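# Open the stapler cover past vertical and leave it

## Task

Swing the stapler's top cover open until it is well beyond vertical, so staples could be put in from above. The stapler must end up upright and open on the table, staying that way by itself without the robot holding it. Then release it and move the grippers away.

## Robot and tools

ROBOT AND FRAME
Two arms, left_arm and right_arm, each with six joints and a parallel gripper. Gripper poses are reported in one world frame: origin on the tabletop midway between the arms, +x out over the table, +z up, and left_arm sits on the +y side. The arm names are not image sides. The fingers point along the gripper's +z axis and close along its y axis. The reported hand point lies between the finger pads, roughly 1 cm short of the tips, and it gets less accurate at long reach.

ROW FORMAT (used by execute_actions and move)
A row is one flat list of 14 numbers, each in [-1, 1], always for both arms: left_arm's six joints then its opening, followed by right_arm's six joints then its opening. Joint order in every row and every per-joint list is: shoulder, elbow, waist, wrist pitch, wrist yaw, wrist roll. Joint numbers are scaled offsets, not poses: 1.0 equals 1.32 rad for shoulder, 1.276 elbow, 1.264 waist, 1.83 wrist pitch, 1.686 wrist yaw, 2.022 wrist roll. The opening is absolute: +1 fully open (pad gap 0.094 m), -1 closed.
Stated joint ranges in rad: shoulder 0.000 to 3.142, elbow 0.000 to 3.019, waist -2.880 to 2.880, wrist pitch -1.693 to 1.571, wrist yaw -1.571 to 1.571, wrist roll -2.094 to 2.094. Real ends may differ by up to 0.019 rad. Asking a joint to go outward more than 0.019 rad past its end gets the action rejected for both arms; if the first action of a call does this, or anything is malformed, nothing in the call runs.

TOOLS
execute_actions(actions): a list of actions run in order. Each action is a table of 1 to 15 rows; each row lasts one 1/30 s step and the last row repeats to fill 15 steps (0.5 s). Offsets in every row of an action are measured from the joint angles at that action's start, not from the previous row; for the first action, from the last angles reported. An empty list just returns the current state and images.
move(target, speed, blocking): target is one row; its offsets count from the Joint positions in the latest result that printed them. All joints travel their paths in step, so the hand curves. speed (0.01 to 2 rad/s, default 0.5) caps the joint with the most distance. Paths last 0.5 to 10 s; they ignore obstacles and the other arm. Finger openings are applied immediately. With blocking=false you get a result after 0.5 s; until its end is reported, use wait or stop before any new action or move. The move: line gives how it ended (done, off_target, moving, held, fault), limits=held or limits=none, and each arm's joint farthest from target. After a held stretch an arm can jump faster than speed.
wait(seconds): 0 to 10 s, arms keep their last command; returns early if a running move ends.
stop(): brakes a running move; needs room, fingers keep moving.
zoom_image(camera, region): region [x0, y0, x1, y1] in that camera's pixels, at most 504 by 504. Cameras: cam_high and cam_low (896x504), cam_left_wrist and cam_right_wrist (616x616, fisheye).
finished_scene(scene): ends the current scene by its number; irreversible, and the result reports success. The goal must hold on its own at that moment.

MOTION LIMITS
Each step the target of a joint stays within a lead of its measured angle: waist 0.264, shoulder 0.32, elbow 0.276, wrist pitch 0.33, wrist yaw 0.186, wrist roll 0.522 rad. If targets would put the hand over 70 mm from where it is, all are pulled back. So big offsets take several actions, and an unfinished motion must be re-commanded. Zero offsets can let an arm droop; to hold, command the offsets back to the wanted angles, then zeros, adding more if a joint still lags. The Joint targets line shows where joints are being driven now.

RESULT LINES
State line: each gripper's position (m) and quaternion wxyz. Joint positions (rad, then pad gap in m) and Joint velocities per arm. grip_measured is the opening on the command scale (each gripper can be off by about 1 mm). Joint torques are raw drive outputs with offsets and noise. Step readings list joint angles at some steps; HELD with an arm label means that arm's row was held back. "joint command not followed" means the clearance check altered targets. "joint sent to its limit" means a joint was stopped at its real end. MOTOR HOT appears from 85 °C; at 100 °C an OVER-TEMPERATURE FAULT drops that arm. FAULT lines mark arm stops.

GRIPPING AND CARE
To hold something, command an opening below grip_measured, about 0.03 lower for a firm grip; pads push up to roughly 50 to 62 N, less on very thin parts. Held parts may be tugged and loose objects nudged now and then. The robot keeps its last command while you think. Avoid hitting the arms together, slamming, dropping, pressing very hard (faster moves and targets further beyond contact push harder), and anything leaving the table. Open the cover, make sure the stapler stands open by itself, release, and pull the grippers clear before ending.

Each tool is called in YAML: its name, and indented under it one key for each argument.

## Session

I'll start by looking at the scene.

execute_actions:
  actions: []

Scene clock: 0.00 s.
left_arm: end_effector_position=(+0.1359, +0.3175, +0.1084) grip_measured=+1.000 end_effector_quat_wxyz=(-0.005, +0.750, +0.661, +0.006) | right_arm: end_effector_position=(+0.6876, -0.4005, +0.2150) grip_measured=+1.000 end_effector_quat_wxyz=(+0.692, +0.247, +0.608, +0.301)
Joint names: [shoulder, elbow, waist, wrist pitch, wrist yaw, wrist roll]
Joint positions: left_arm=[ 0.785  0.541 -0.194 -1.328 -0.015  1.545  0.094] | right_arm=[ 1.89   1.036 -0.246  0.994 -0.107  0.812  0.094]
Joint velocities: left_arm=[-0.015 -0.022 -0.015  0.007  0.007 -0.051  0.   ] | right_arm=[-0.024 -0.007 -0.015  0.007 -0.037 -0.022  0.   ]
Joint torques (N m, as the arm reports them, + toward a larger angle): no reading
Joint targets: left_arm=[0.784 0.572 -0.194 -1.327 -0.015 1.545] | right_arm=[1.898 1.054 -0.246 0.997 -0.107 0.813]

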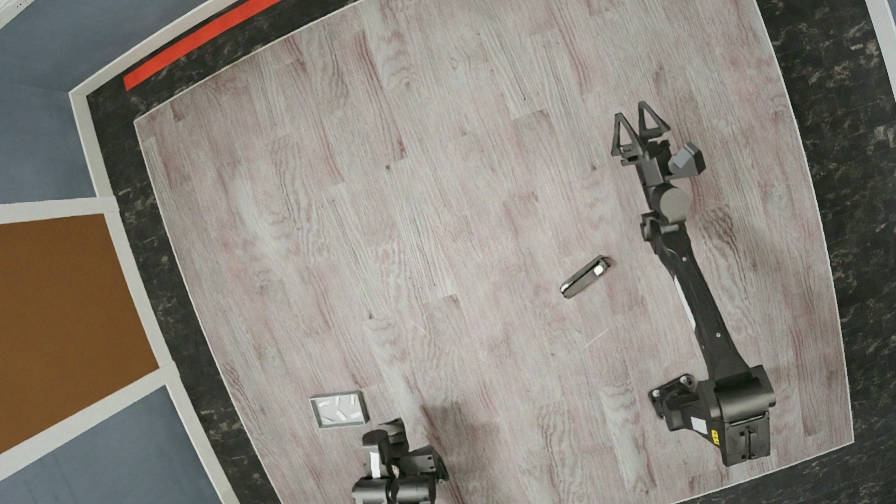

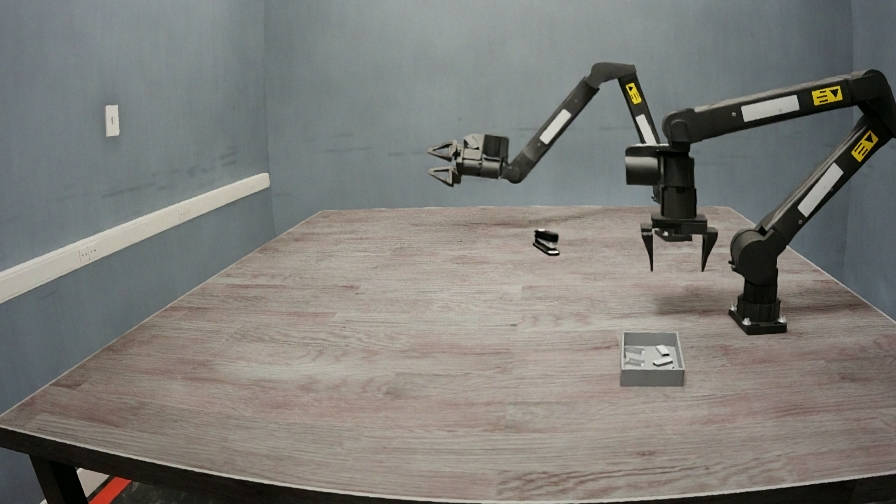

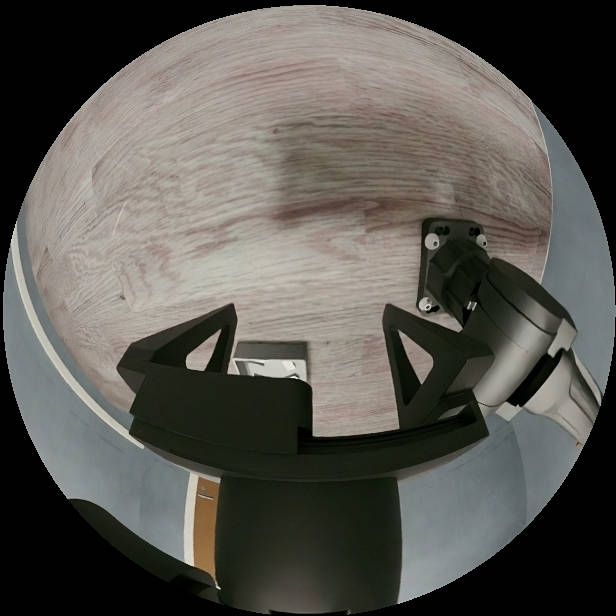

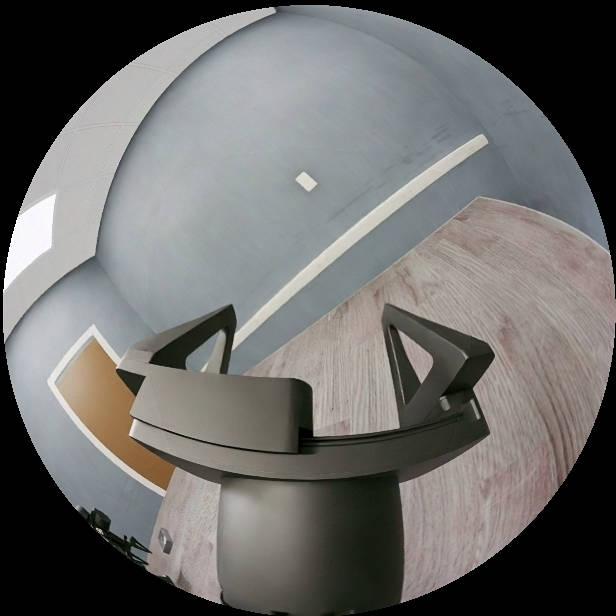

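zoom_image:
  camera: "cam_high"
  region: [520, 220, 650, 330]

zoom_image:
  camera: "cam_low"
  region: [490, 200, 600, 280]

Region (520, 220, 650, 330) of cam_high's 896x504 image, scaled by 3.877, with more detail than that image has; it fills the top 426 rows of this view, and the rest is white.

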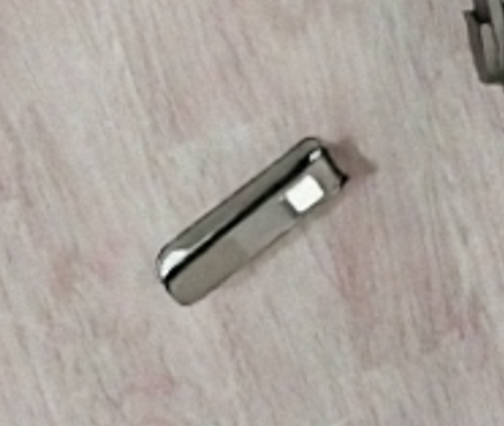

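Region (490, 200, 600, 280) of cam_low's 896x504 image, scaled by 4.582, with more detail than that image has; it fills the top 367 rows of this view, and the rest is white.

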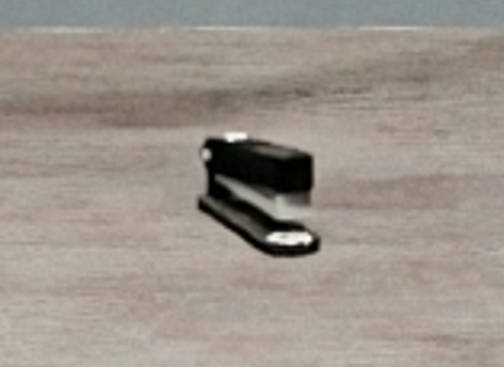

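move:
  target: [0,0,-0.2373,0,0,0,1, 0,0,0.1582,0,0,0,1]
  speed: 0.6

Scene clock: 32.53 s.
left_arm: end_effector_position=(+0.1216, +0.2691, +0.1084) grip_measured=+1.000 end_effector_quat_wxyz=(-0.004, +0.839, +0.545, +0.006) | right_arm: end_effector_position=(+0.6809, -0.2553, +0.2150) grip_measured=+1.000 end_effector_quat_wxyz=(+0.657, +0.183, +0.630, +0.372)
Joint names: [shoulder, elbow, waist, wrist pitch, wrist yaw, wrist roll]
Joint positions: left_arm=[ 0.785  0.541 -0.487 -1.328 -0.015  1.545  0.094] | right_arm=[ 1.89   1.036 -0.037  0.994 -0.107  0.812  0.094]
Joint velocities: left_arm=[ 0.005 -0.002 -0.024  0.007 -0.007 -0.037  0.   ] | right_arm=[ 0.005 -0.002  0.005  0.002 -0.007 -0.066  0.   ]
Joint torques (N m, as the arm reports them, + toward a larger angle): left_arm=[-1.34  7.61  0.    0.33  0.1   0.07] | right_arm=[-20.58   8.1    0.02   1.71  -0.03  -0.05]
Joint targets: left_arm=[0.785 0.541 -0.494 -1.328 -0.015 1.545] | right_arm=[1.890 1.036 -0.046 0.994 -0.107 0.812]
move: done; limits=none; left_arm: farthest joint: the waist, 0.007 radians from its target (0.300 radians at the start); right_arm: farthest joint: the waist, 0.009 radians from its target (0.200 radians at the start)
camera_calibration (this result's frames):
cam_left_wrist: T_world_to_cam=[[-0.912444, 0.409199, -0.00132521, -0.00200872], [0.326088, 0.729068, 0.60177, -0.292339], [0.24721, 0.548649, -0.798668, 0.0324606], [0, 0, 0, 1]] pos_world=[0.0854708, 0.196148, 0.201844]
cam_right_wrist: T_world_to_cam=[[0.257806, -0.662952, -0.702873, -0.19315], [-0.623251, 0.441775, -0.645285, 0.678889], [0.738305, 0.604425, -0.299294, -0.162531], [0, 0, 0, 1]] pos_world=[0.592911, -0.329728, 0.253673]

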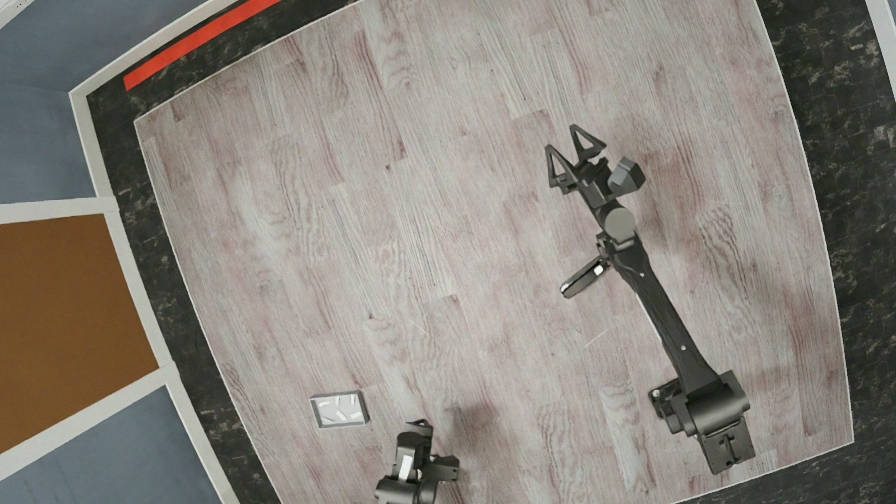

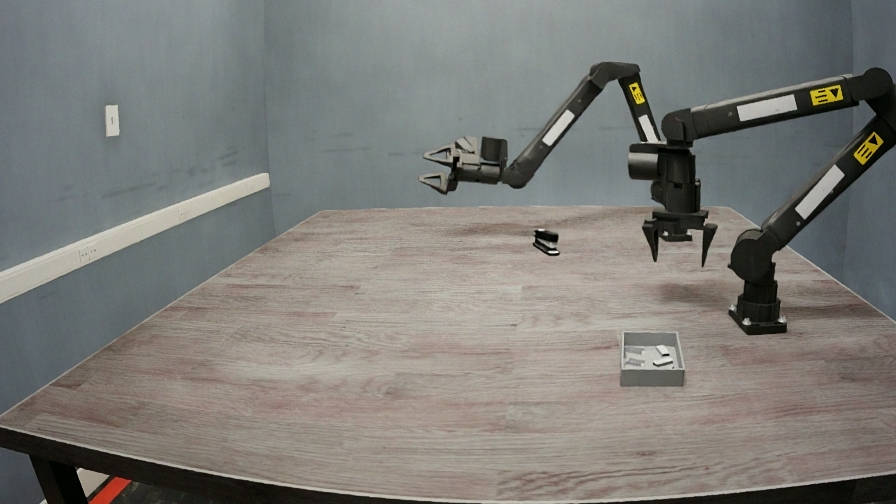

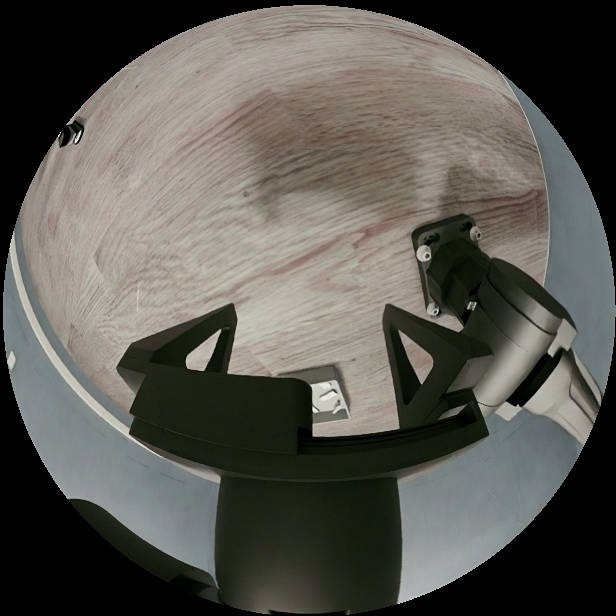

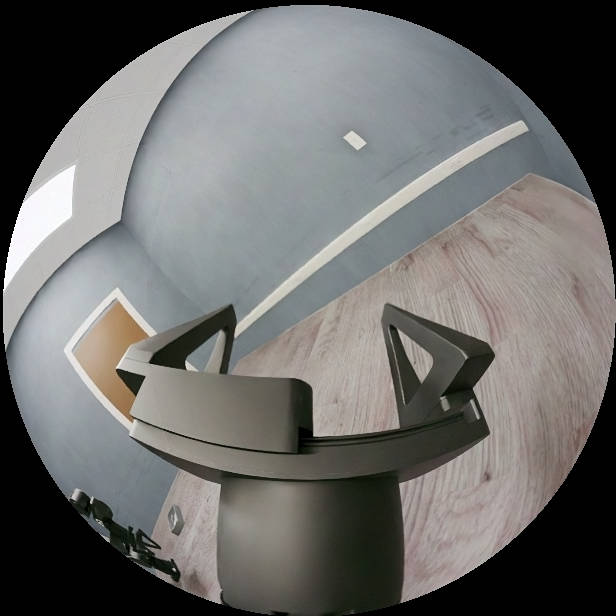

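move:
  target: [0,0.3918,0,0,0,0,1, 0,0,0,-0.5464,0,0,1]
  speed: 0.8

Scene clock: 45.47 s.
left_arm: end_effector_position=(+0.2194, +0.2225, +0.2973) grip_measured=+1.000 end_effector_quat_wxyz=(+0.181, +0.818, +0.533, +0.120) | right_arm: end_effector_position=(+0.6165, -0.2634, +0.0336) grip_measured=+1.000 end_effector_quat_wxyz=(+0.329, +0.286, +0.873, +0.220)
Joint names: [shoulder, elbow, waist, wrist pitch, wrist yaw, wrist roll]
Joint positions: left_arm=[ 0.785  0.979 -0.487 -1.328 -0.015  1.545  0.094] | right_arm=[ 1.846  1.049 -0.037  0.035 -0.107  0.803  0.094]
Joint velocities: left_arm=[ 0.005  0.007 -0.005  0.017  0.022 -0.051  0.   ] | right_arm=[-0.024  0.002 -0.015 -0.007  0.037  0.022  0.   ]
Joint torques (N m, as the arm reports them, + toward a larger angle): left_arm=[-2.12 12.82  0.48  0.91  0.08  0.05] | right_arm=[-16.22   7.26   0.67  -0.04  -0.04   0.07]
Joint targets: left_arm=[0.785 1.041 -0.487 -1.328 -0.015 1.545] | right_arm=[1.890 1.036 -0.037 -0.006 -0.107 0.812]
move: off_target (left_arm, right_arm); limits=none; left_arm: farthest joint: the elbow, 0.062 radians from its target (0.499 radians at the start); right_arm: farthest joint: the shoulder, 0.044 radians from its target (0.000 radians at the start)
camera_calibration (this result's frames):
cam_left_wrist: T_world_to_cam=[[-0.826902, 0.368465, -0.424813, 0.22263], [0.0974922, 0.837923, 0.53701, -0.358748], [0.55383, 0.402639, -0.728803, 0.129121], [0, 0, 0, 1]] pos_world=[0.147557, 0.166582, 0.381331]
cam_right_wrist: T_world_to_cam=[[-0.349825, -0.745622, -0.56716, 0.0388945], [-0.915691, 0.39999, 0.0389495, 0.671552], [0.197817, 0.532969, -0.822686, 0.167603], [0, 0, 0, 1]] pos_world=[0.595386, -0.328941, 0.133787]

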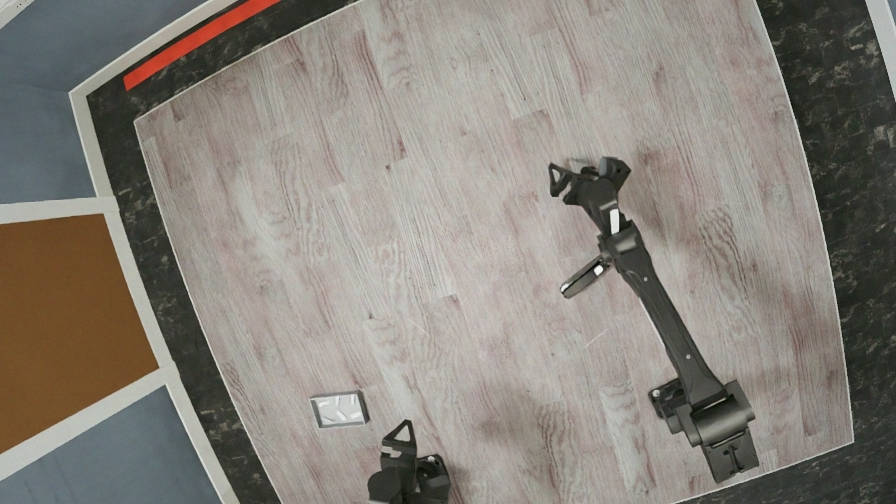

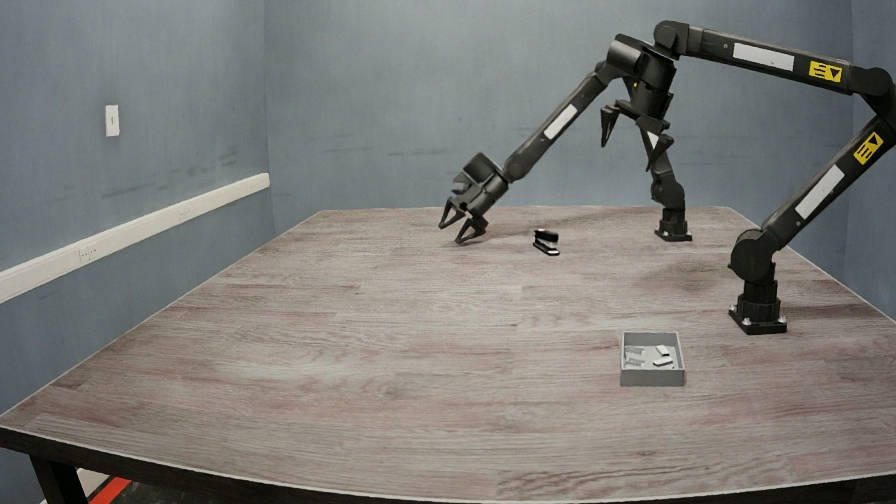

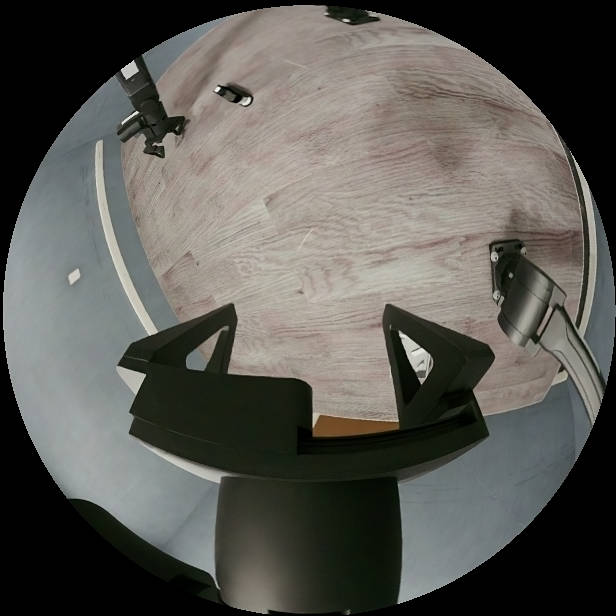

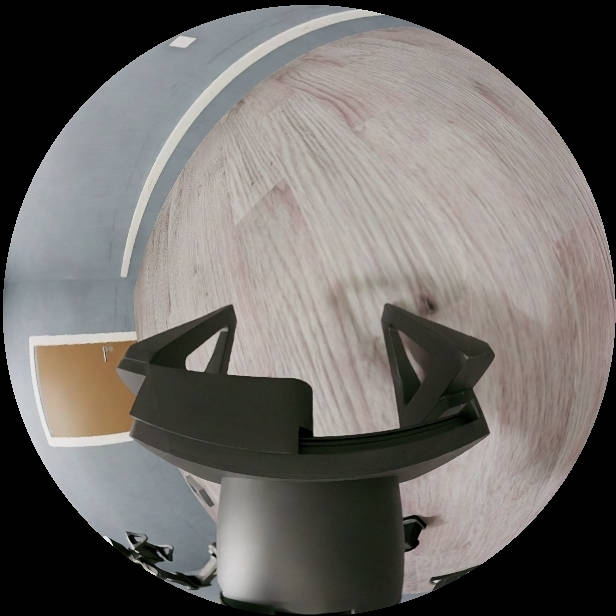

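move:
  target: [0,0,0,0.2732,0,0,1, -0.341,0,0,0,0,0,1]
  speed: 0.6

Scene clock: 54.87 s.
left_arm: end_effector_position=(+0.3010, +0.1837, +0.3696) grip_measured=+1.000 end_effector_quat_wxyz=(+0.372, +0.751, +0.492, +0.236) | right_arm: end_effector_position=(+0.5959, -0.2660, +0.3142) grip_measured=+1.000 end_effector_quat_wxyz=(+0.509, +0.238, +0.770, +0.303)
Joint names: [shoulder, elbow, waist, wrist pitch, wrist yaw, wrist roll]
Joint positions: left_arm=[ 0.785  0.979 -0.487 -0.852 -0.015  1.545  0.094] | right_arm=[ 1.387  1.046 -0.037  0.037 -0.107  0.803  0.094]
Joint velocities: left_arm=[ 0.005 -0.007 -0.005 -0.002 -0.007 -0.007  0.   ] | right_arm=[-0.005  0.007 -0.024  0.012  0.066  0.022  0.   ]
Joint torques (N m, as the arm reports them, + toward a larger angle): left_arm=[-2.88  8.88  0.95  2.26  0.06  0.02] | right_arm=[-14.13  11.15   0.63   1.85  -0.04  -0.04]
Joint targets: left_arm=[0.785 0.979 -0.487 -0.828 -0.015 1.545] | right_arm=[1.396 1.049 -0.037 0.035 -0.107 0.803]
move: off_target (left_arm); limits=none; left_arm: farthest joint: the wrist pitch, 0.024 radians from its target (0.500 radians at the start); right_arm: farthest joint: the shoulder, 0.009 radians from its target (0.451 radians at the start)
camera_calibration (this result's frames):
cam_left_wrist: T_world_to_cam=[[-0.560807, 0.241752, -0.791866, 0.413994], [-0.0971367, 0.930605, 0.352901, -0.263358], [0.822229, 0.274829, -0.498407, 0.00979417], [0, 0, 0, 1]] pos_world=[0.198536, 0.142307, 0.425649]
cam_right_wrist: T_world_to_cam=[[-0.0549797, -0.708972, -0.70309, 0.0656557], [-0.844519, 0.408687, -0.346067, 0.723669], [0.532695, 0.574747, -0.62121, 0.152131], [0, 0, 0, 1]] pos_world=[0.533723, -0.336643, 0.391105]

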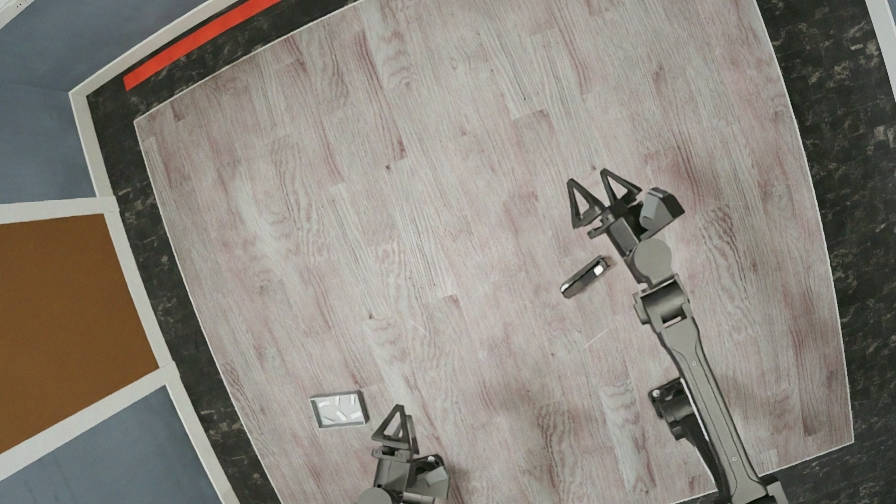

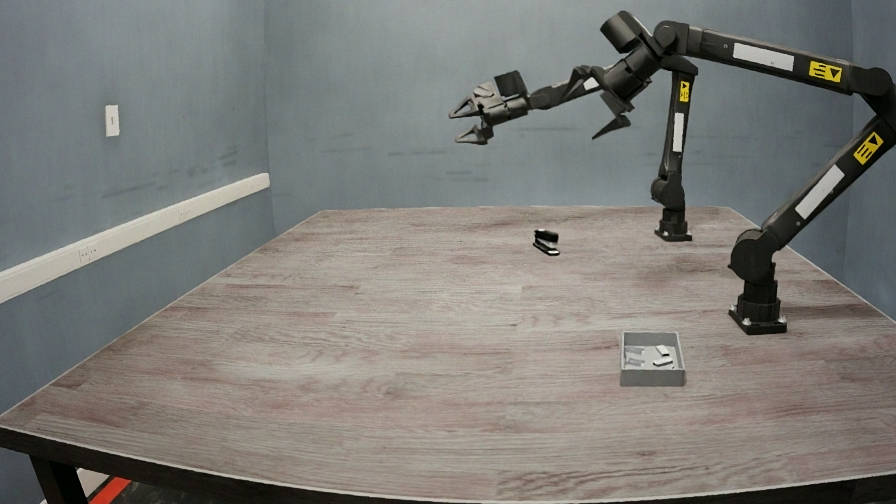

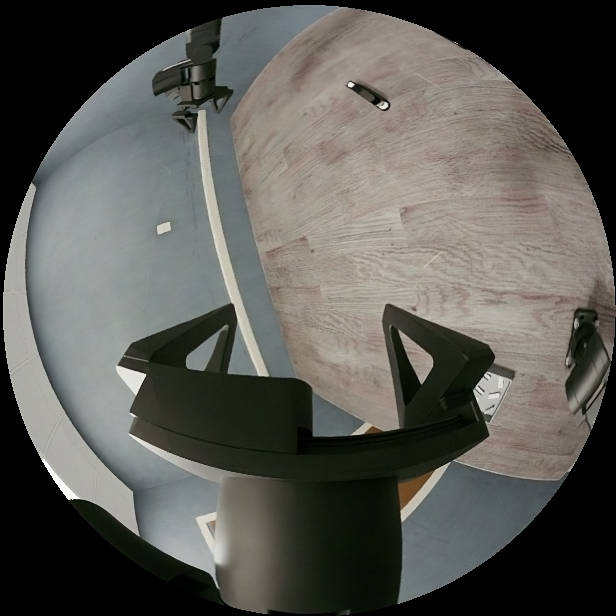

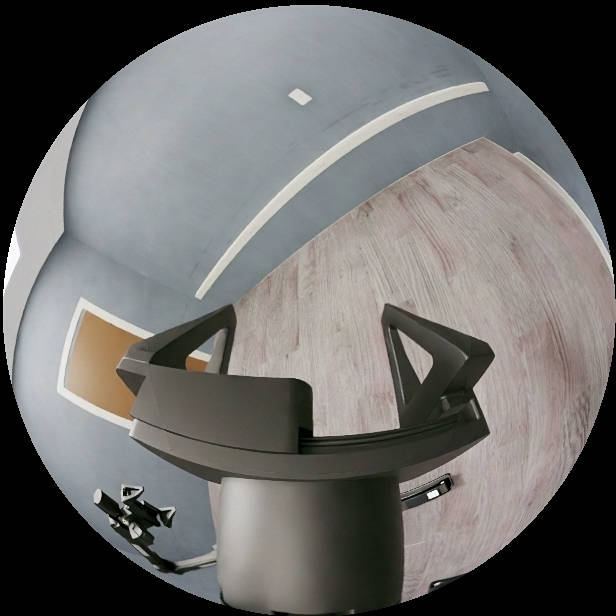

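move:
  target: [0.560,-0.097,-0.410,0.402,0.009,-0.764,1, -0.049,-0.006,0.154,-0.723,0.0635,0.359,1]
  speed: 0.8

Scene clock: 100.67 s.
left_arm: end_effector_position=(+0.2766, -0.1027, +0.0949) grip_measured=+1.000 end_effector_quat_wxyz=(+0.329, +0.433, +0.822, -0.168) | right_arm: end_effector_position=(+0.3386, -0.2474, +0.1589) grip_measured=+1.000 end_effector_quat_wxyz=(-0.001, +0.568, +0.823, +0.001)
Joint names: [shoulder, elbow, waist, wrist pitch, wrist yaw, wrist roll]
Joint positions: left_arm=[ 1.531  0.858 -1.001 -0.14  -0.001  0.012  0.094] | right_arm=[ 1.338  1.046  0.15  -1.278 -0.003  1.519  0.094]
Joint velocities: left_arm=[-0.005  0.002 -0.005 -0.012 -0.007  0.037  0.   ] | right_arm=[-0.024  0.002 -0.015  0.002 -0.022 -0.051  0.   ]
Joint torques (N m, as the arm reports them, + toward a larger angle): left_arm=[-13.15   6.9    0.37   2.12   0.06  -0.04] | right_arm=[-13.24   8.8    1.24  -0.07   0.2    0.16]
Joint targets: left_arm=[1.524 0.855 -1.005 -0.117 0.001 0.000] | right_arm=[1.323 1.039 0.157 -1.286 0.000 1.528]
move: off_target (left_arm); limits=none; left_arm: farthest joint: the wrist pitch, 0.024 radians from its target (0.736 radians at the start); right_arm: farthest joint: the shoulder, 0.016 radians from its target (0.065 radians at the start)
camera_calibration (this result's frames):
cam_left_wrist: T_world_to_cam=[[-0.823704, -0.56691, -0.0112251, 0.167625], [-0.561238, 0.817963, -0.12629, 0.259918], [0.0807766, -0.0977254, -0.99193, 0.185325], [0, 0, 0, 1]] pos_world=[0.268979, -0.0994642, 0.218536]
cam_right_wrist: T_world_to_cam=[[-0.931851, -0.36284, -0.000473569, 0.226376], [-0.292701, 0.750945, 0.591952, 0.193857], [-0.214428, 0.55175, -0.805973, 0.458746], [0, 0, 0, 1]] pos_world=[0.366059, -0.316551, 0.25509]

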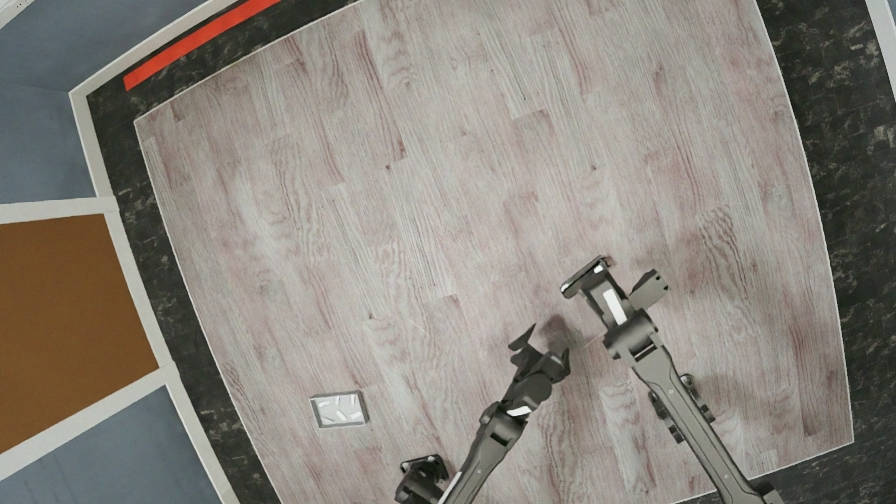

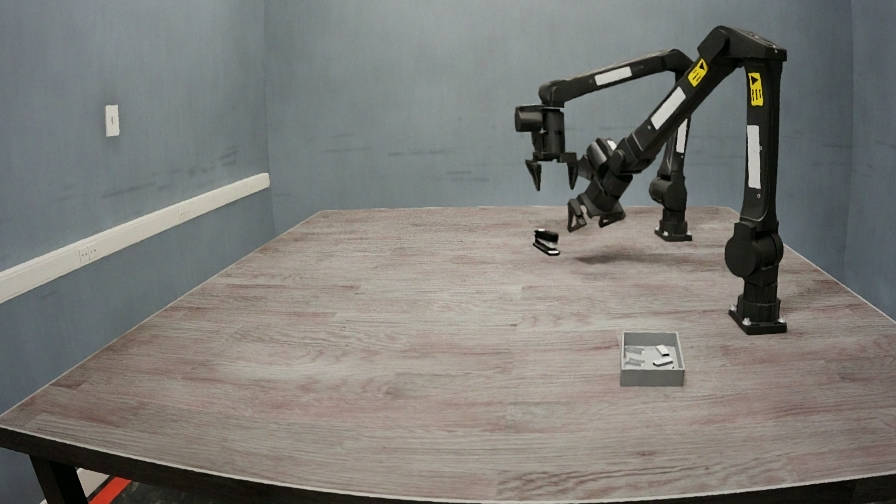

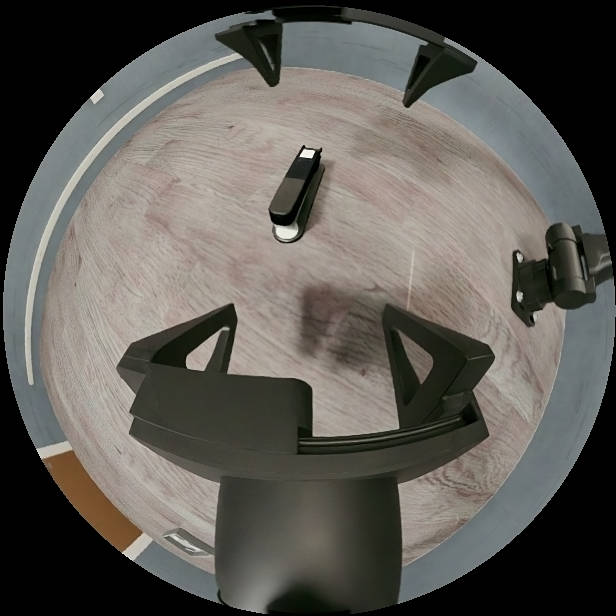

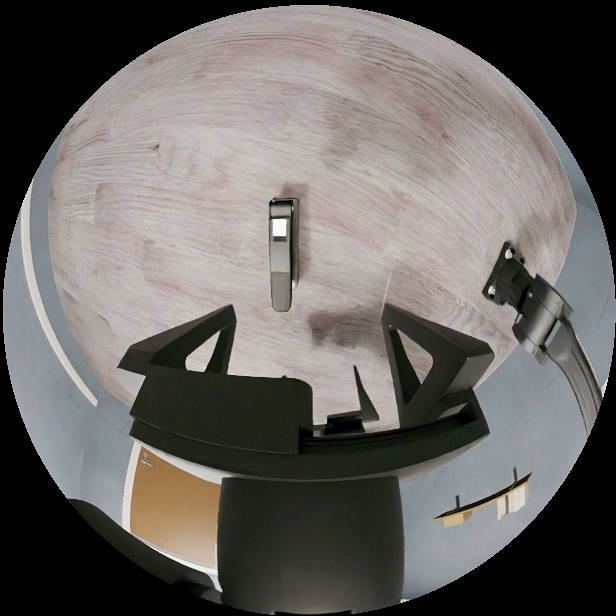

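zoom_image:
  camera: "cam_right_wrist"
  region: [200, 170, 400, 340]

zoom_image:
  camera: "cam_left_wrist"
  region: [220, 120, 380, 270]

Region (200, 170, 400, 340) of cam_right_wrist's 616x616 image, scaled by 2.520, with more detail than that image has; it fills the top 428 rows of this view, and the rest is white.

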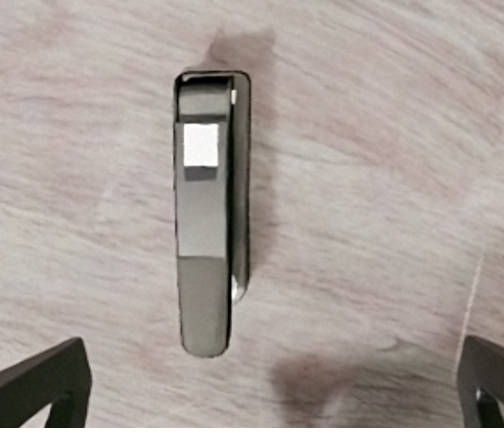

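Region (220, 120, 380, 270) of cam_left_wrist's 616x616 image, scaled by 3.150, with more detail than that image has; it fills the top 472 rows of this view, and the rest is white.

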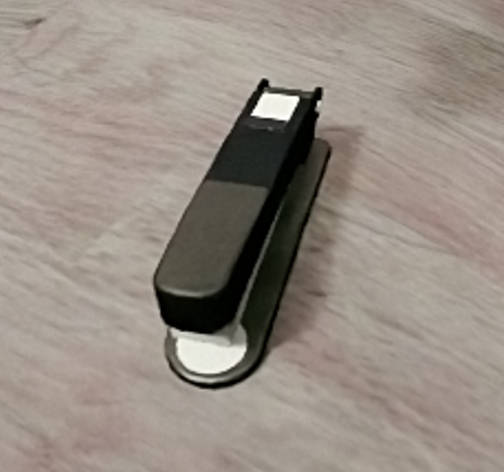

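move:
  target: [0.256,-0.033,0.1236,0.399,0.223,0.089,1, -0.011,-0.005,0,0,0,0,1]
  speed: 0.6

Scene clock: 170.37 s.
left_arm: end_effector_position=(+0.3303, -0.1341, +0.0318) grip_measured=+1.000 end_effector_quat_wxyz=(+0.433, +0.484, +0.695, -0.308) | right_arm: end_effector_position=(+0.3386, -0.2474, +0.1589) grip_measured=+1.000 end_effector_quat_wxyz=(-0.001, +0.568, +0.823, +0.001)
Joint names: [shoulder, elbow, waist, wrist pitch, wrist yaw, wrist roll]
Joint positions: left_arm=[ 1.871  0.822 -0.853  0.564  0.373  0.18   0.094] | right_arm=[ 1.338  1.046  0.15  -1.278 -0.003  1.52   0.094]
Joint velocities: left_arm=[-0.005  0.007 -0.005  0.007  0.007  0.007  0.   ] | right_arm=[-0.005 -0.007  0.005  0.007  0.022 -0.051  0.   ]
Joint torques (N m, as the arm reports them, + toward a larger angle): left_arm=[-15.5    4.61   1.11   2.38   0.27   0.19] | right_arm=[-13.13   8.92   0.61   0.22   0.06   0.03]
Joint targets: left_arm=[1.869 0.816 -0.845 0.590 0.375 0.192] | right_arm=[1.324 1.040 0.150 -1.278 -0.003 1.519]
move: off_target (left_arm); limits=none; left_arm: farthest joint: the wrist pitch, 0.026 radians from its target (0.731 radians at the start); right_arm: farthest joint: the shoulder, 0.015 radians from its target (0.015 radians at the start)
camera_calibration (this result's frames):
cam_left_wrist: T_world_to_cam=[[-0.940192, -0.340597, 0.00578096, 0.261602], [-0.302974, 0.828339, -0.471234, 0.234892], [0.155712, -0.444802, -0.881989, 0.0405179], [0, 0, 0, 1]] pos_world=[0.310813, -0.0874466, 0.144913]
cam_right_wrist: T_world_to_cam=[[-0.93199, -0.362485, -0.000472366, 0.226511], [-0.292414, 0.751057, 0.591952, 0.193788], [-0.214219, 0.551831, -0.805973, 0.458695], [0, 0, 0, 1]] pos_world=[0.366033, -0.316561, 0.25509]

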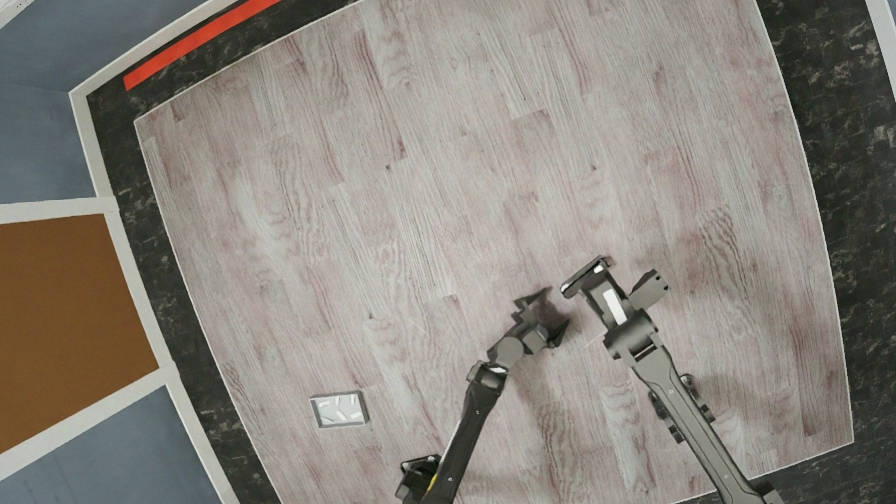

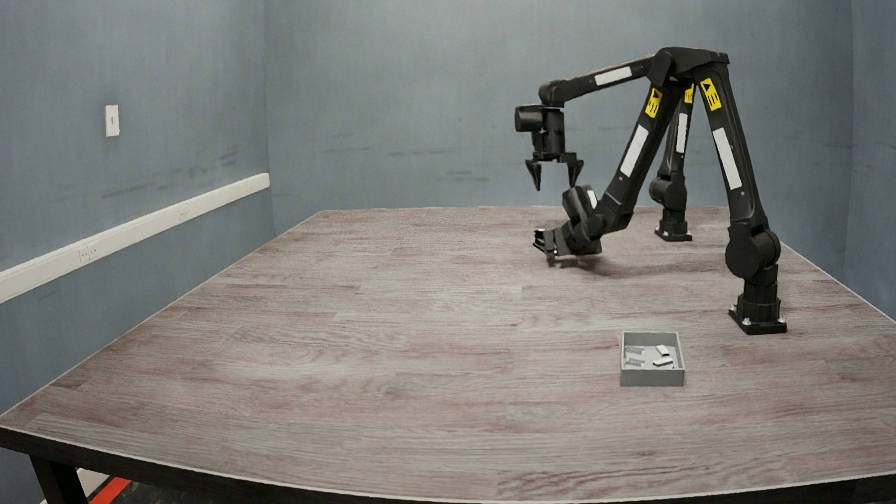

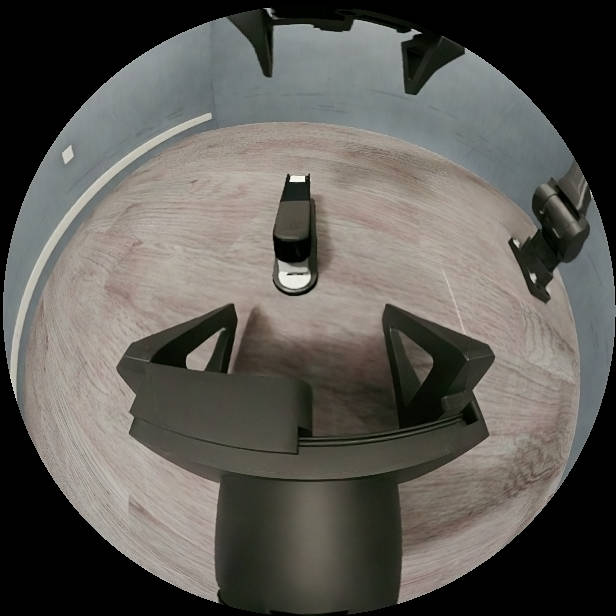

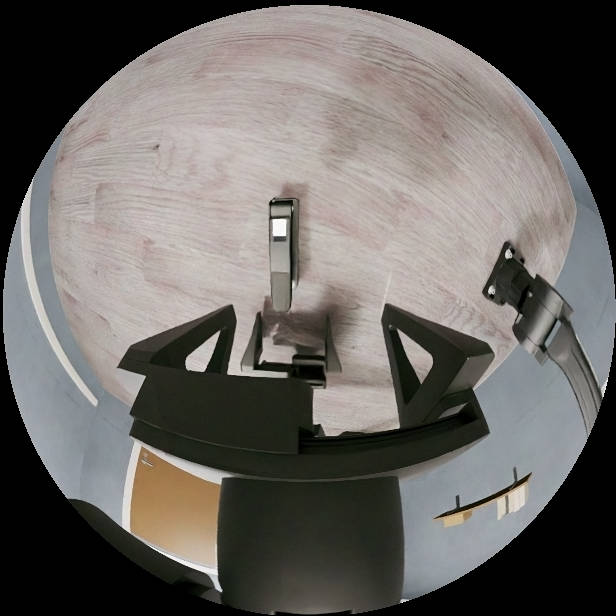

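zoom_image:
  camera: "cam_left_wrist"
  region: [210, 160, 410, 330]

Region (210, 160, 410, 330) of cam_left_wrist's 616x616 image, scaled by 2.520, with more detail than that image has; it fills the top 428 rows of this view, and the rest is white.

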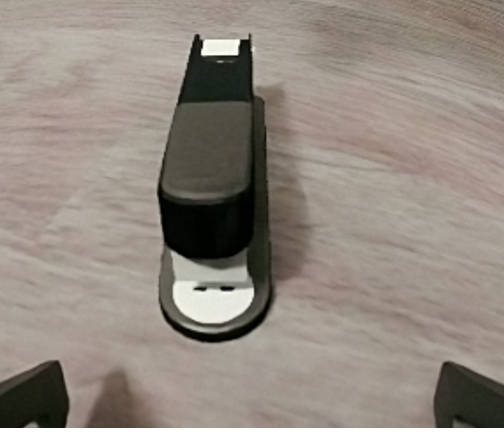

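move:
  target: [0.0917,0.1475,-0.0316,-0.0137,-0.0198,-0.008,1, -0.011,-0.005,0,0,0,0,1]
  speed: 0.3

Scene clock: 189.03 s.
left_arm: end_effector_position=(+0.3539, -0.1799, +0.0176) grip_measured=+1.000 end_effector_quat_wxyz=(+0.441, +0.486, +0.690, -0.306) | right_arm: end_effector_position=(+0.3386, -0.2474, +0.1589) grip_measured=+1.000 end_effector_quat_wxyz=(-0.001, +0.568, +0.823, +0.001)
Joint names: [shoulder, elbow, waist, wrist pitch, wrist yaw, wrist roll]
Joint positions: left_arm=[ 1.987  0.967 -0.883  0.553  0.342  0.174  0.094] | right_arm=[ 1.338  1.046  0.15  -1.278 -0.003  1.52   0.094]
Joint velocities: left_arm=[-0.005  0.002 -0.005 -0.007 -0.11  -0.066  0.   ] | right_arm=[-0.005 -0.007  0.005 -0.007  0.037  0.022  0.   ]
Joint torques (N m, as the arm reports them, + toward a larger angle): left_arm=[-16.8    8.41  -0.37   1.03   0.03  -0.01] | right_arm=[-13.13   8.91   0.65   0.22   0.07   0.03]
Joint targets: left_arm=[1.992 1.010 -0.893 0.539 0.340 0.164] | right_arm=[1.324 1.040 0.150 -1.278 -0.003 1.520]
move: off_target (left_arm); limits=none; left_arm: farthest joint: the elbow, 0.043 radians from its target (0.188 radians at the start); right_arm: farthest joint: the shoulder, 0.015 radians from its target (0.015 radians at the start)
camera_calibration (this result's frames):
cam_left_wrist: T_world_to_cam=[[-0.940067, -0.340875, -0.00886611, 0.268442], [-0.294876, 0.825717, -0.480874, 0.27008], [0.171239, -0.449439, -0.876745, -0.00248504], [0, 0, 0, 1]] pos_world=[0.332419, -0.132621, 0.130076]
cam_right_wrist: T_world_to_cam=[[-0.93199, -0.362485, -0.000472366, 0.226511], [-0.292414, 0.751057, 0.591952, 0.193788], [-0.214219, 0.551831, -0.805973, 0.458695], [0, 0, 0, 1]] pos_world=[0.366033, -0.316561, 0.25509]

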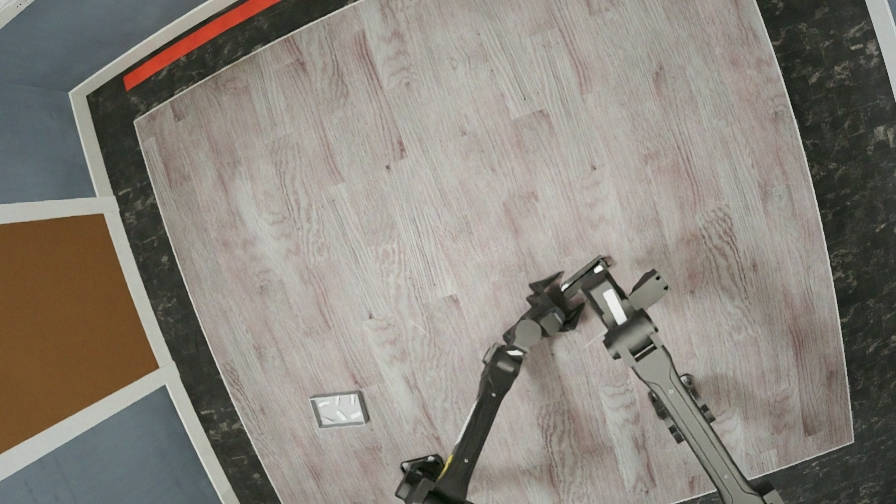

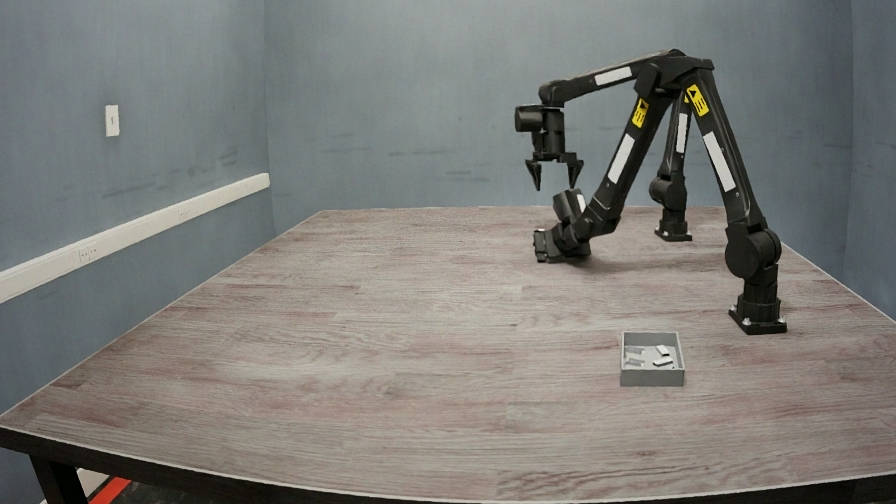

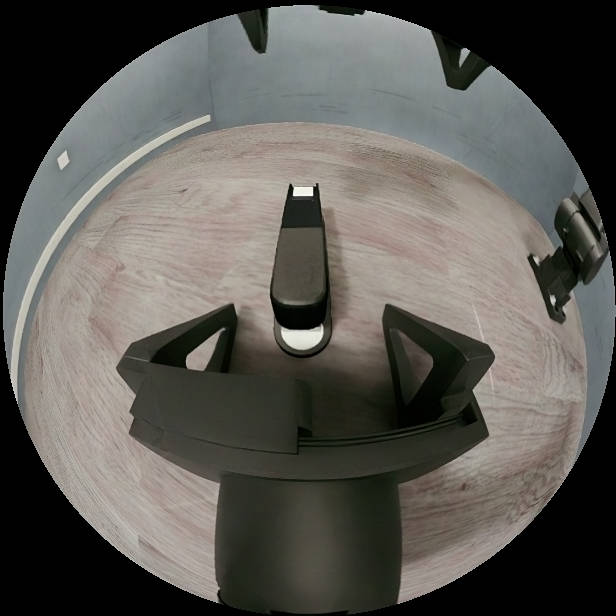

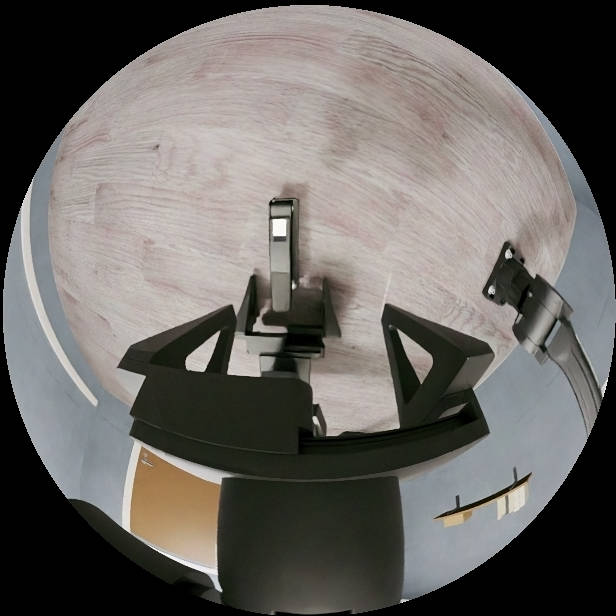

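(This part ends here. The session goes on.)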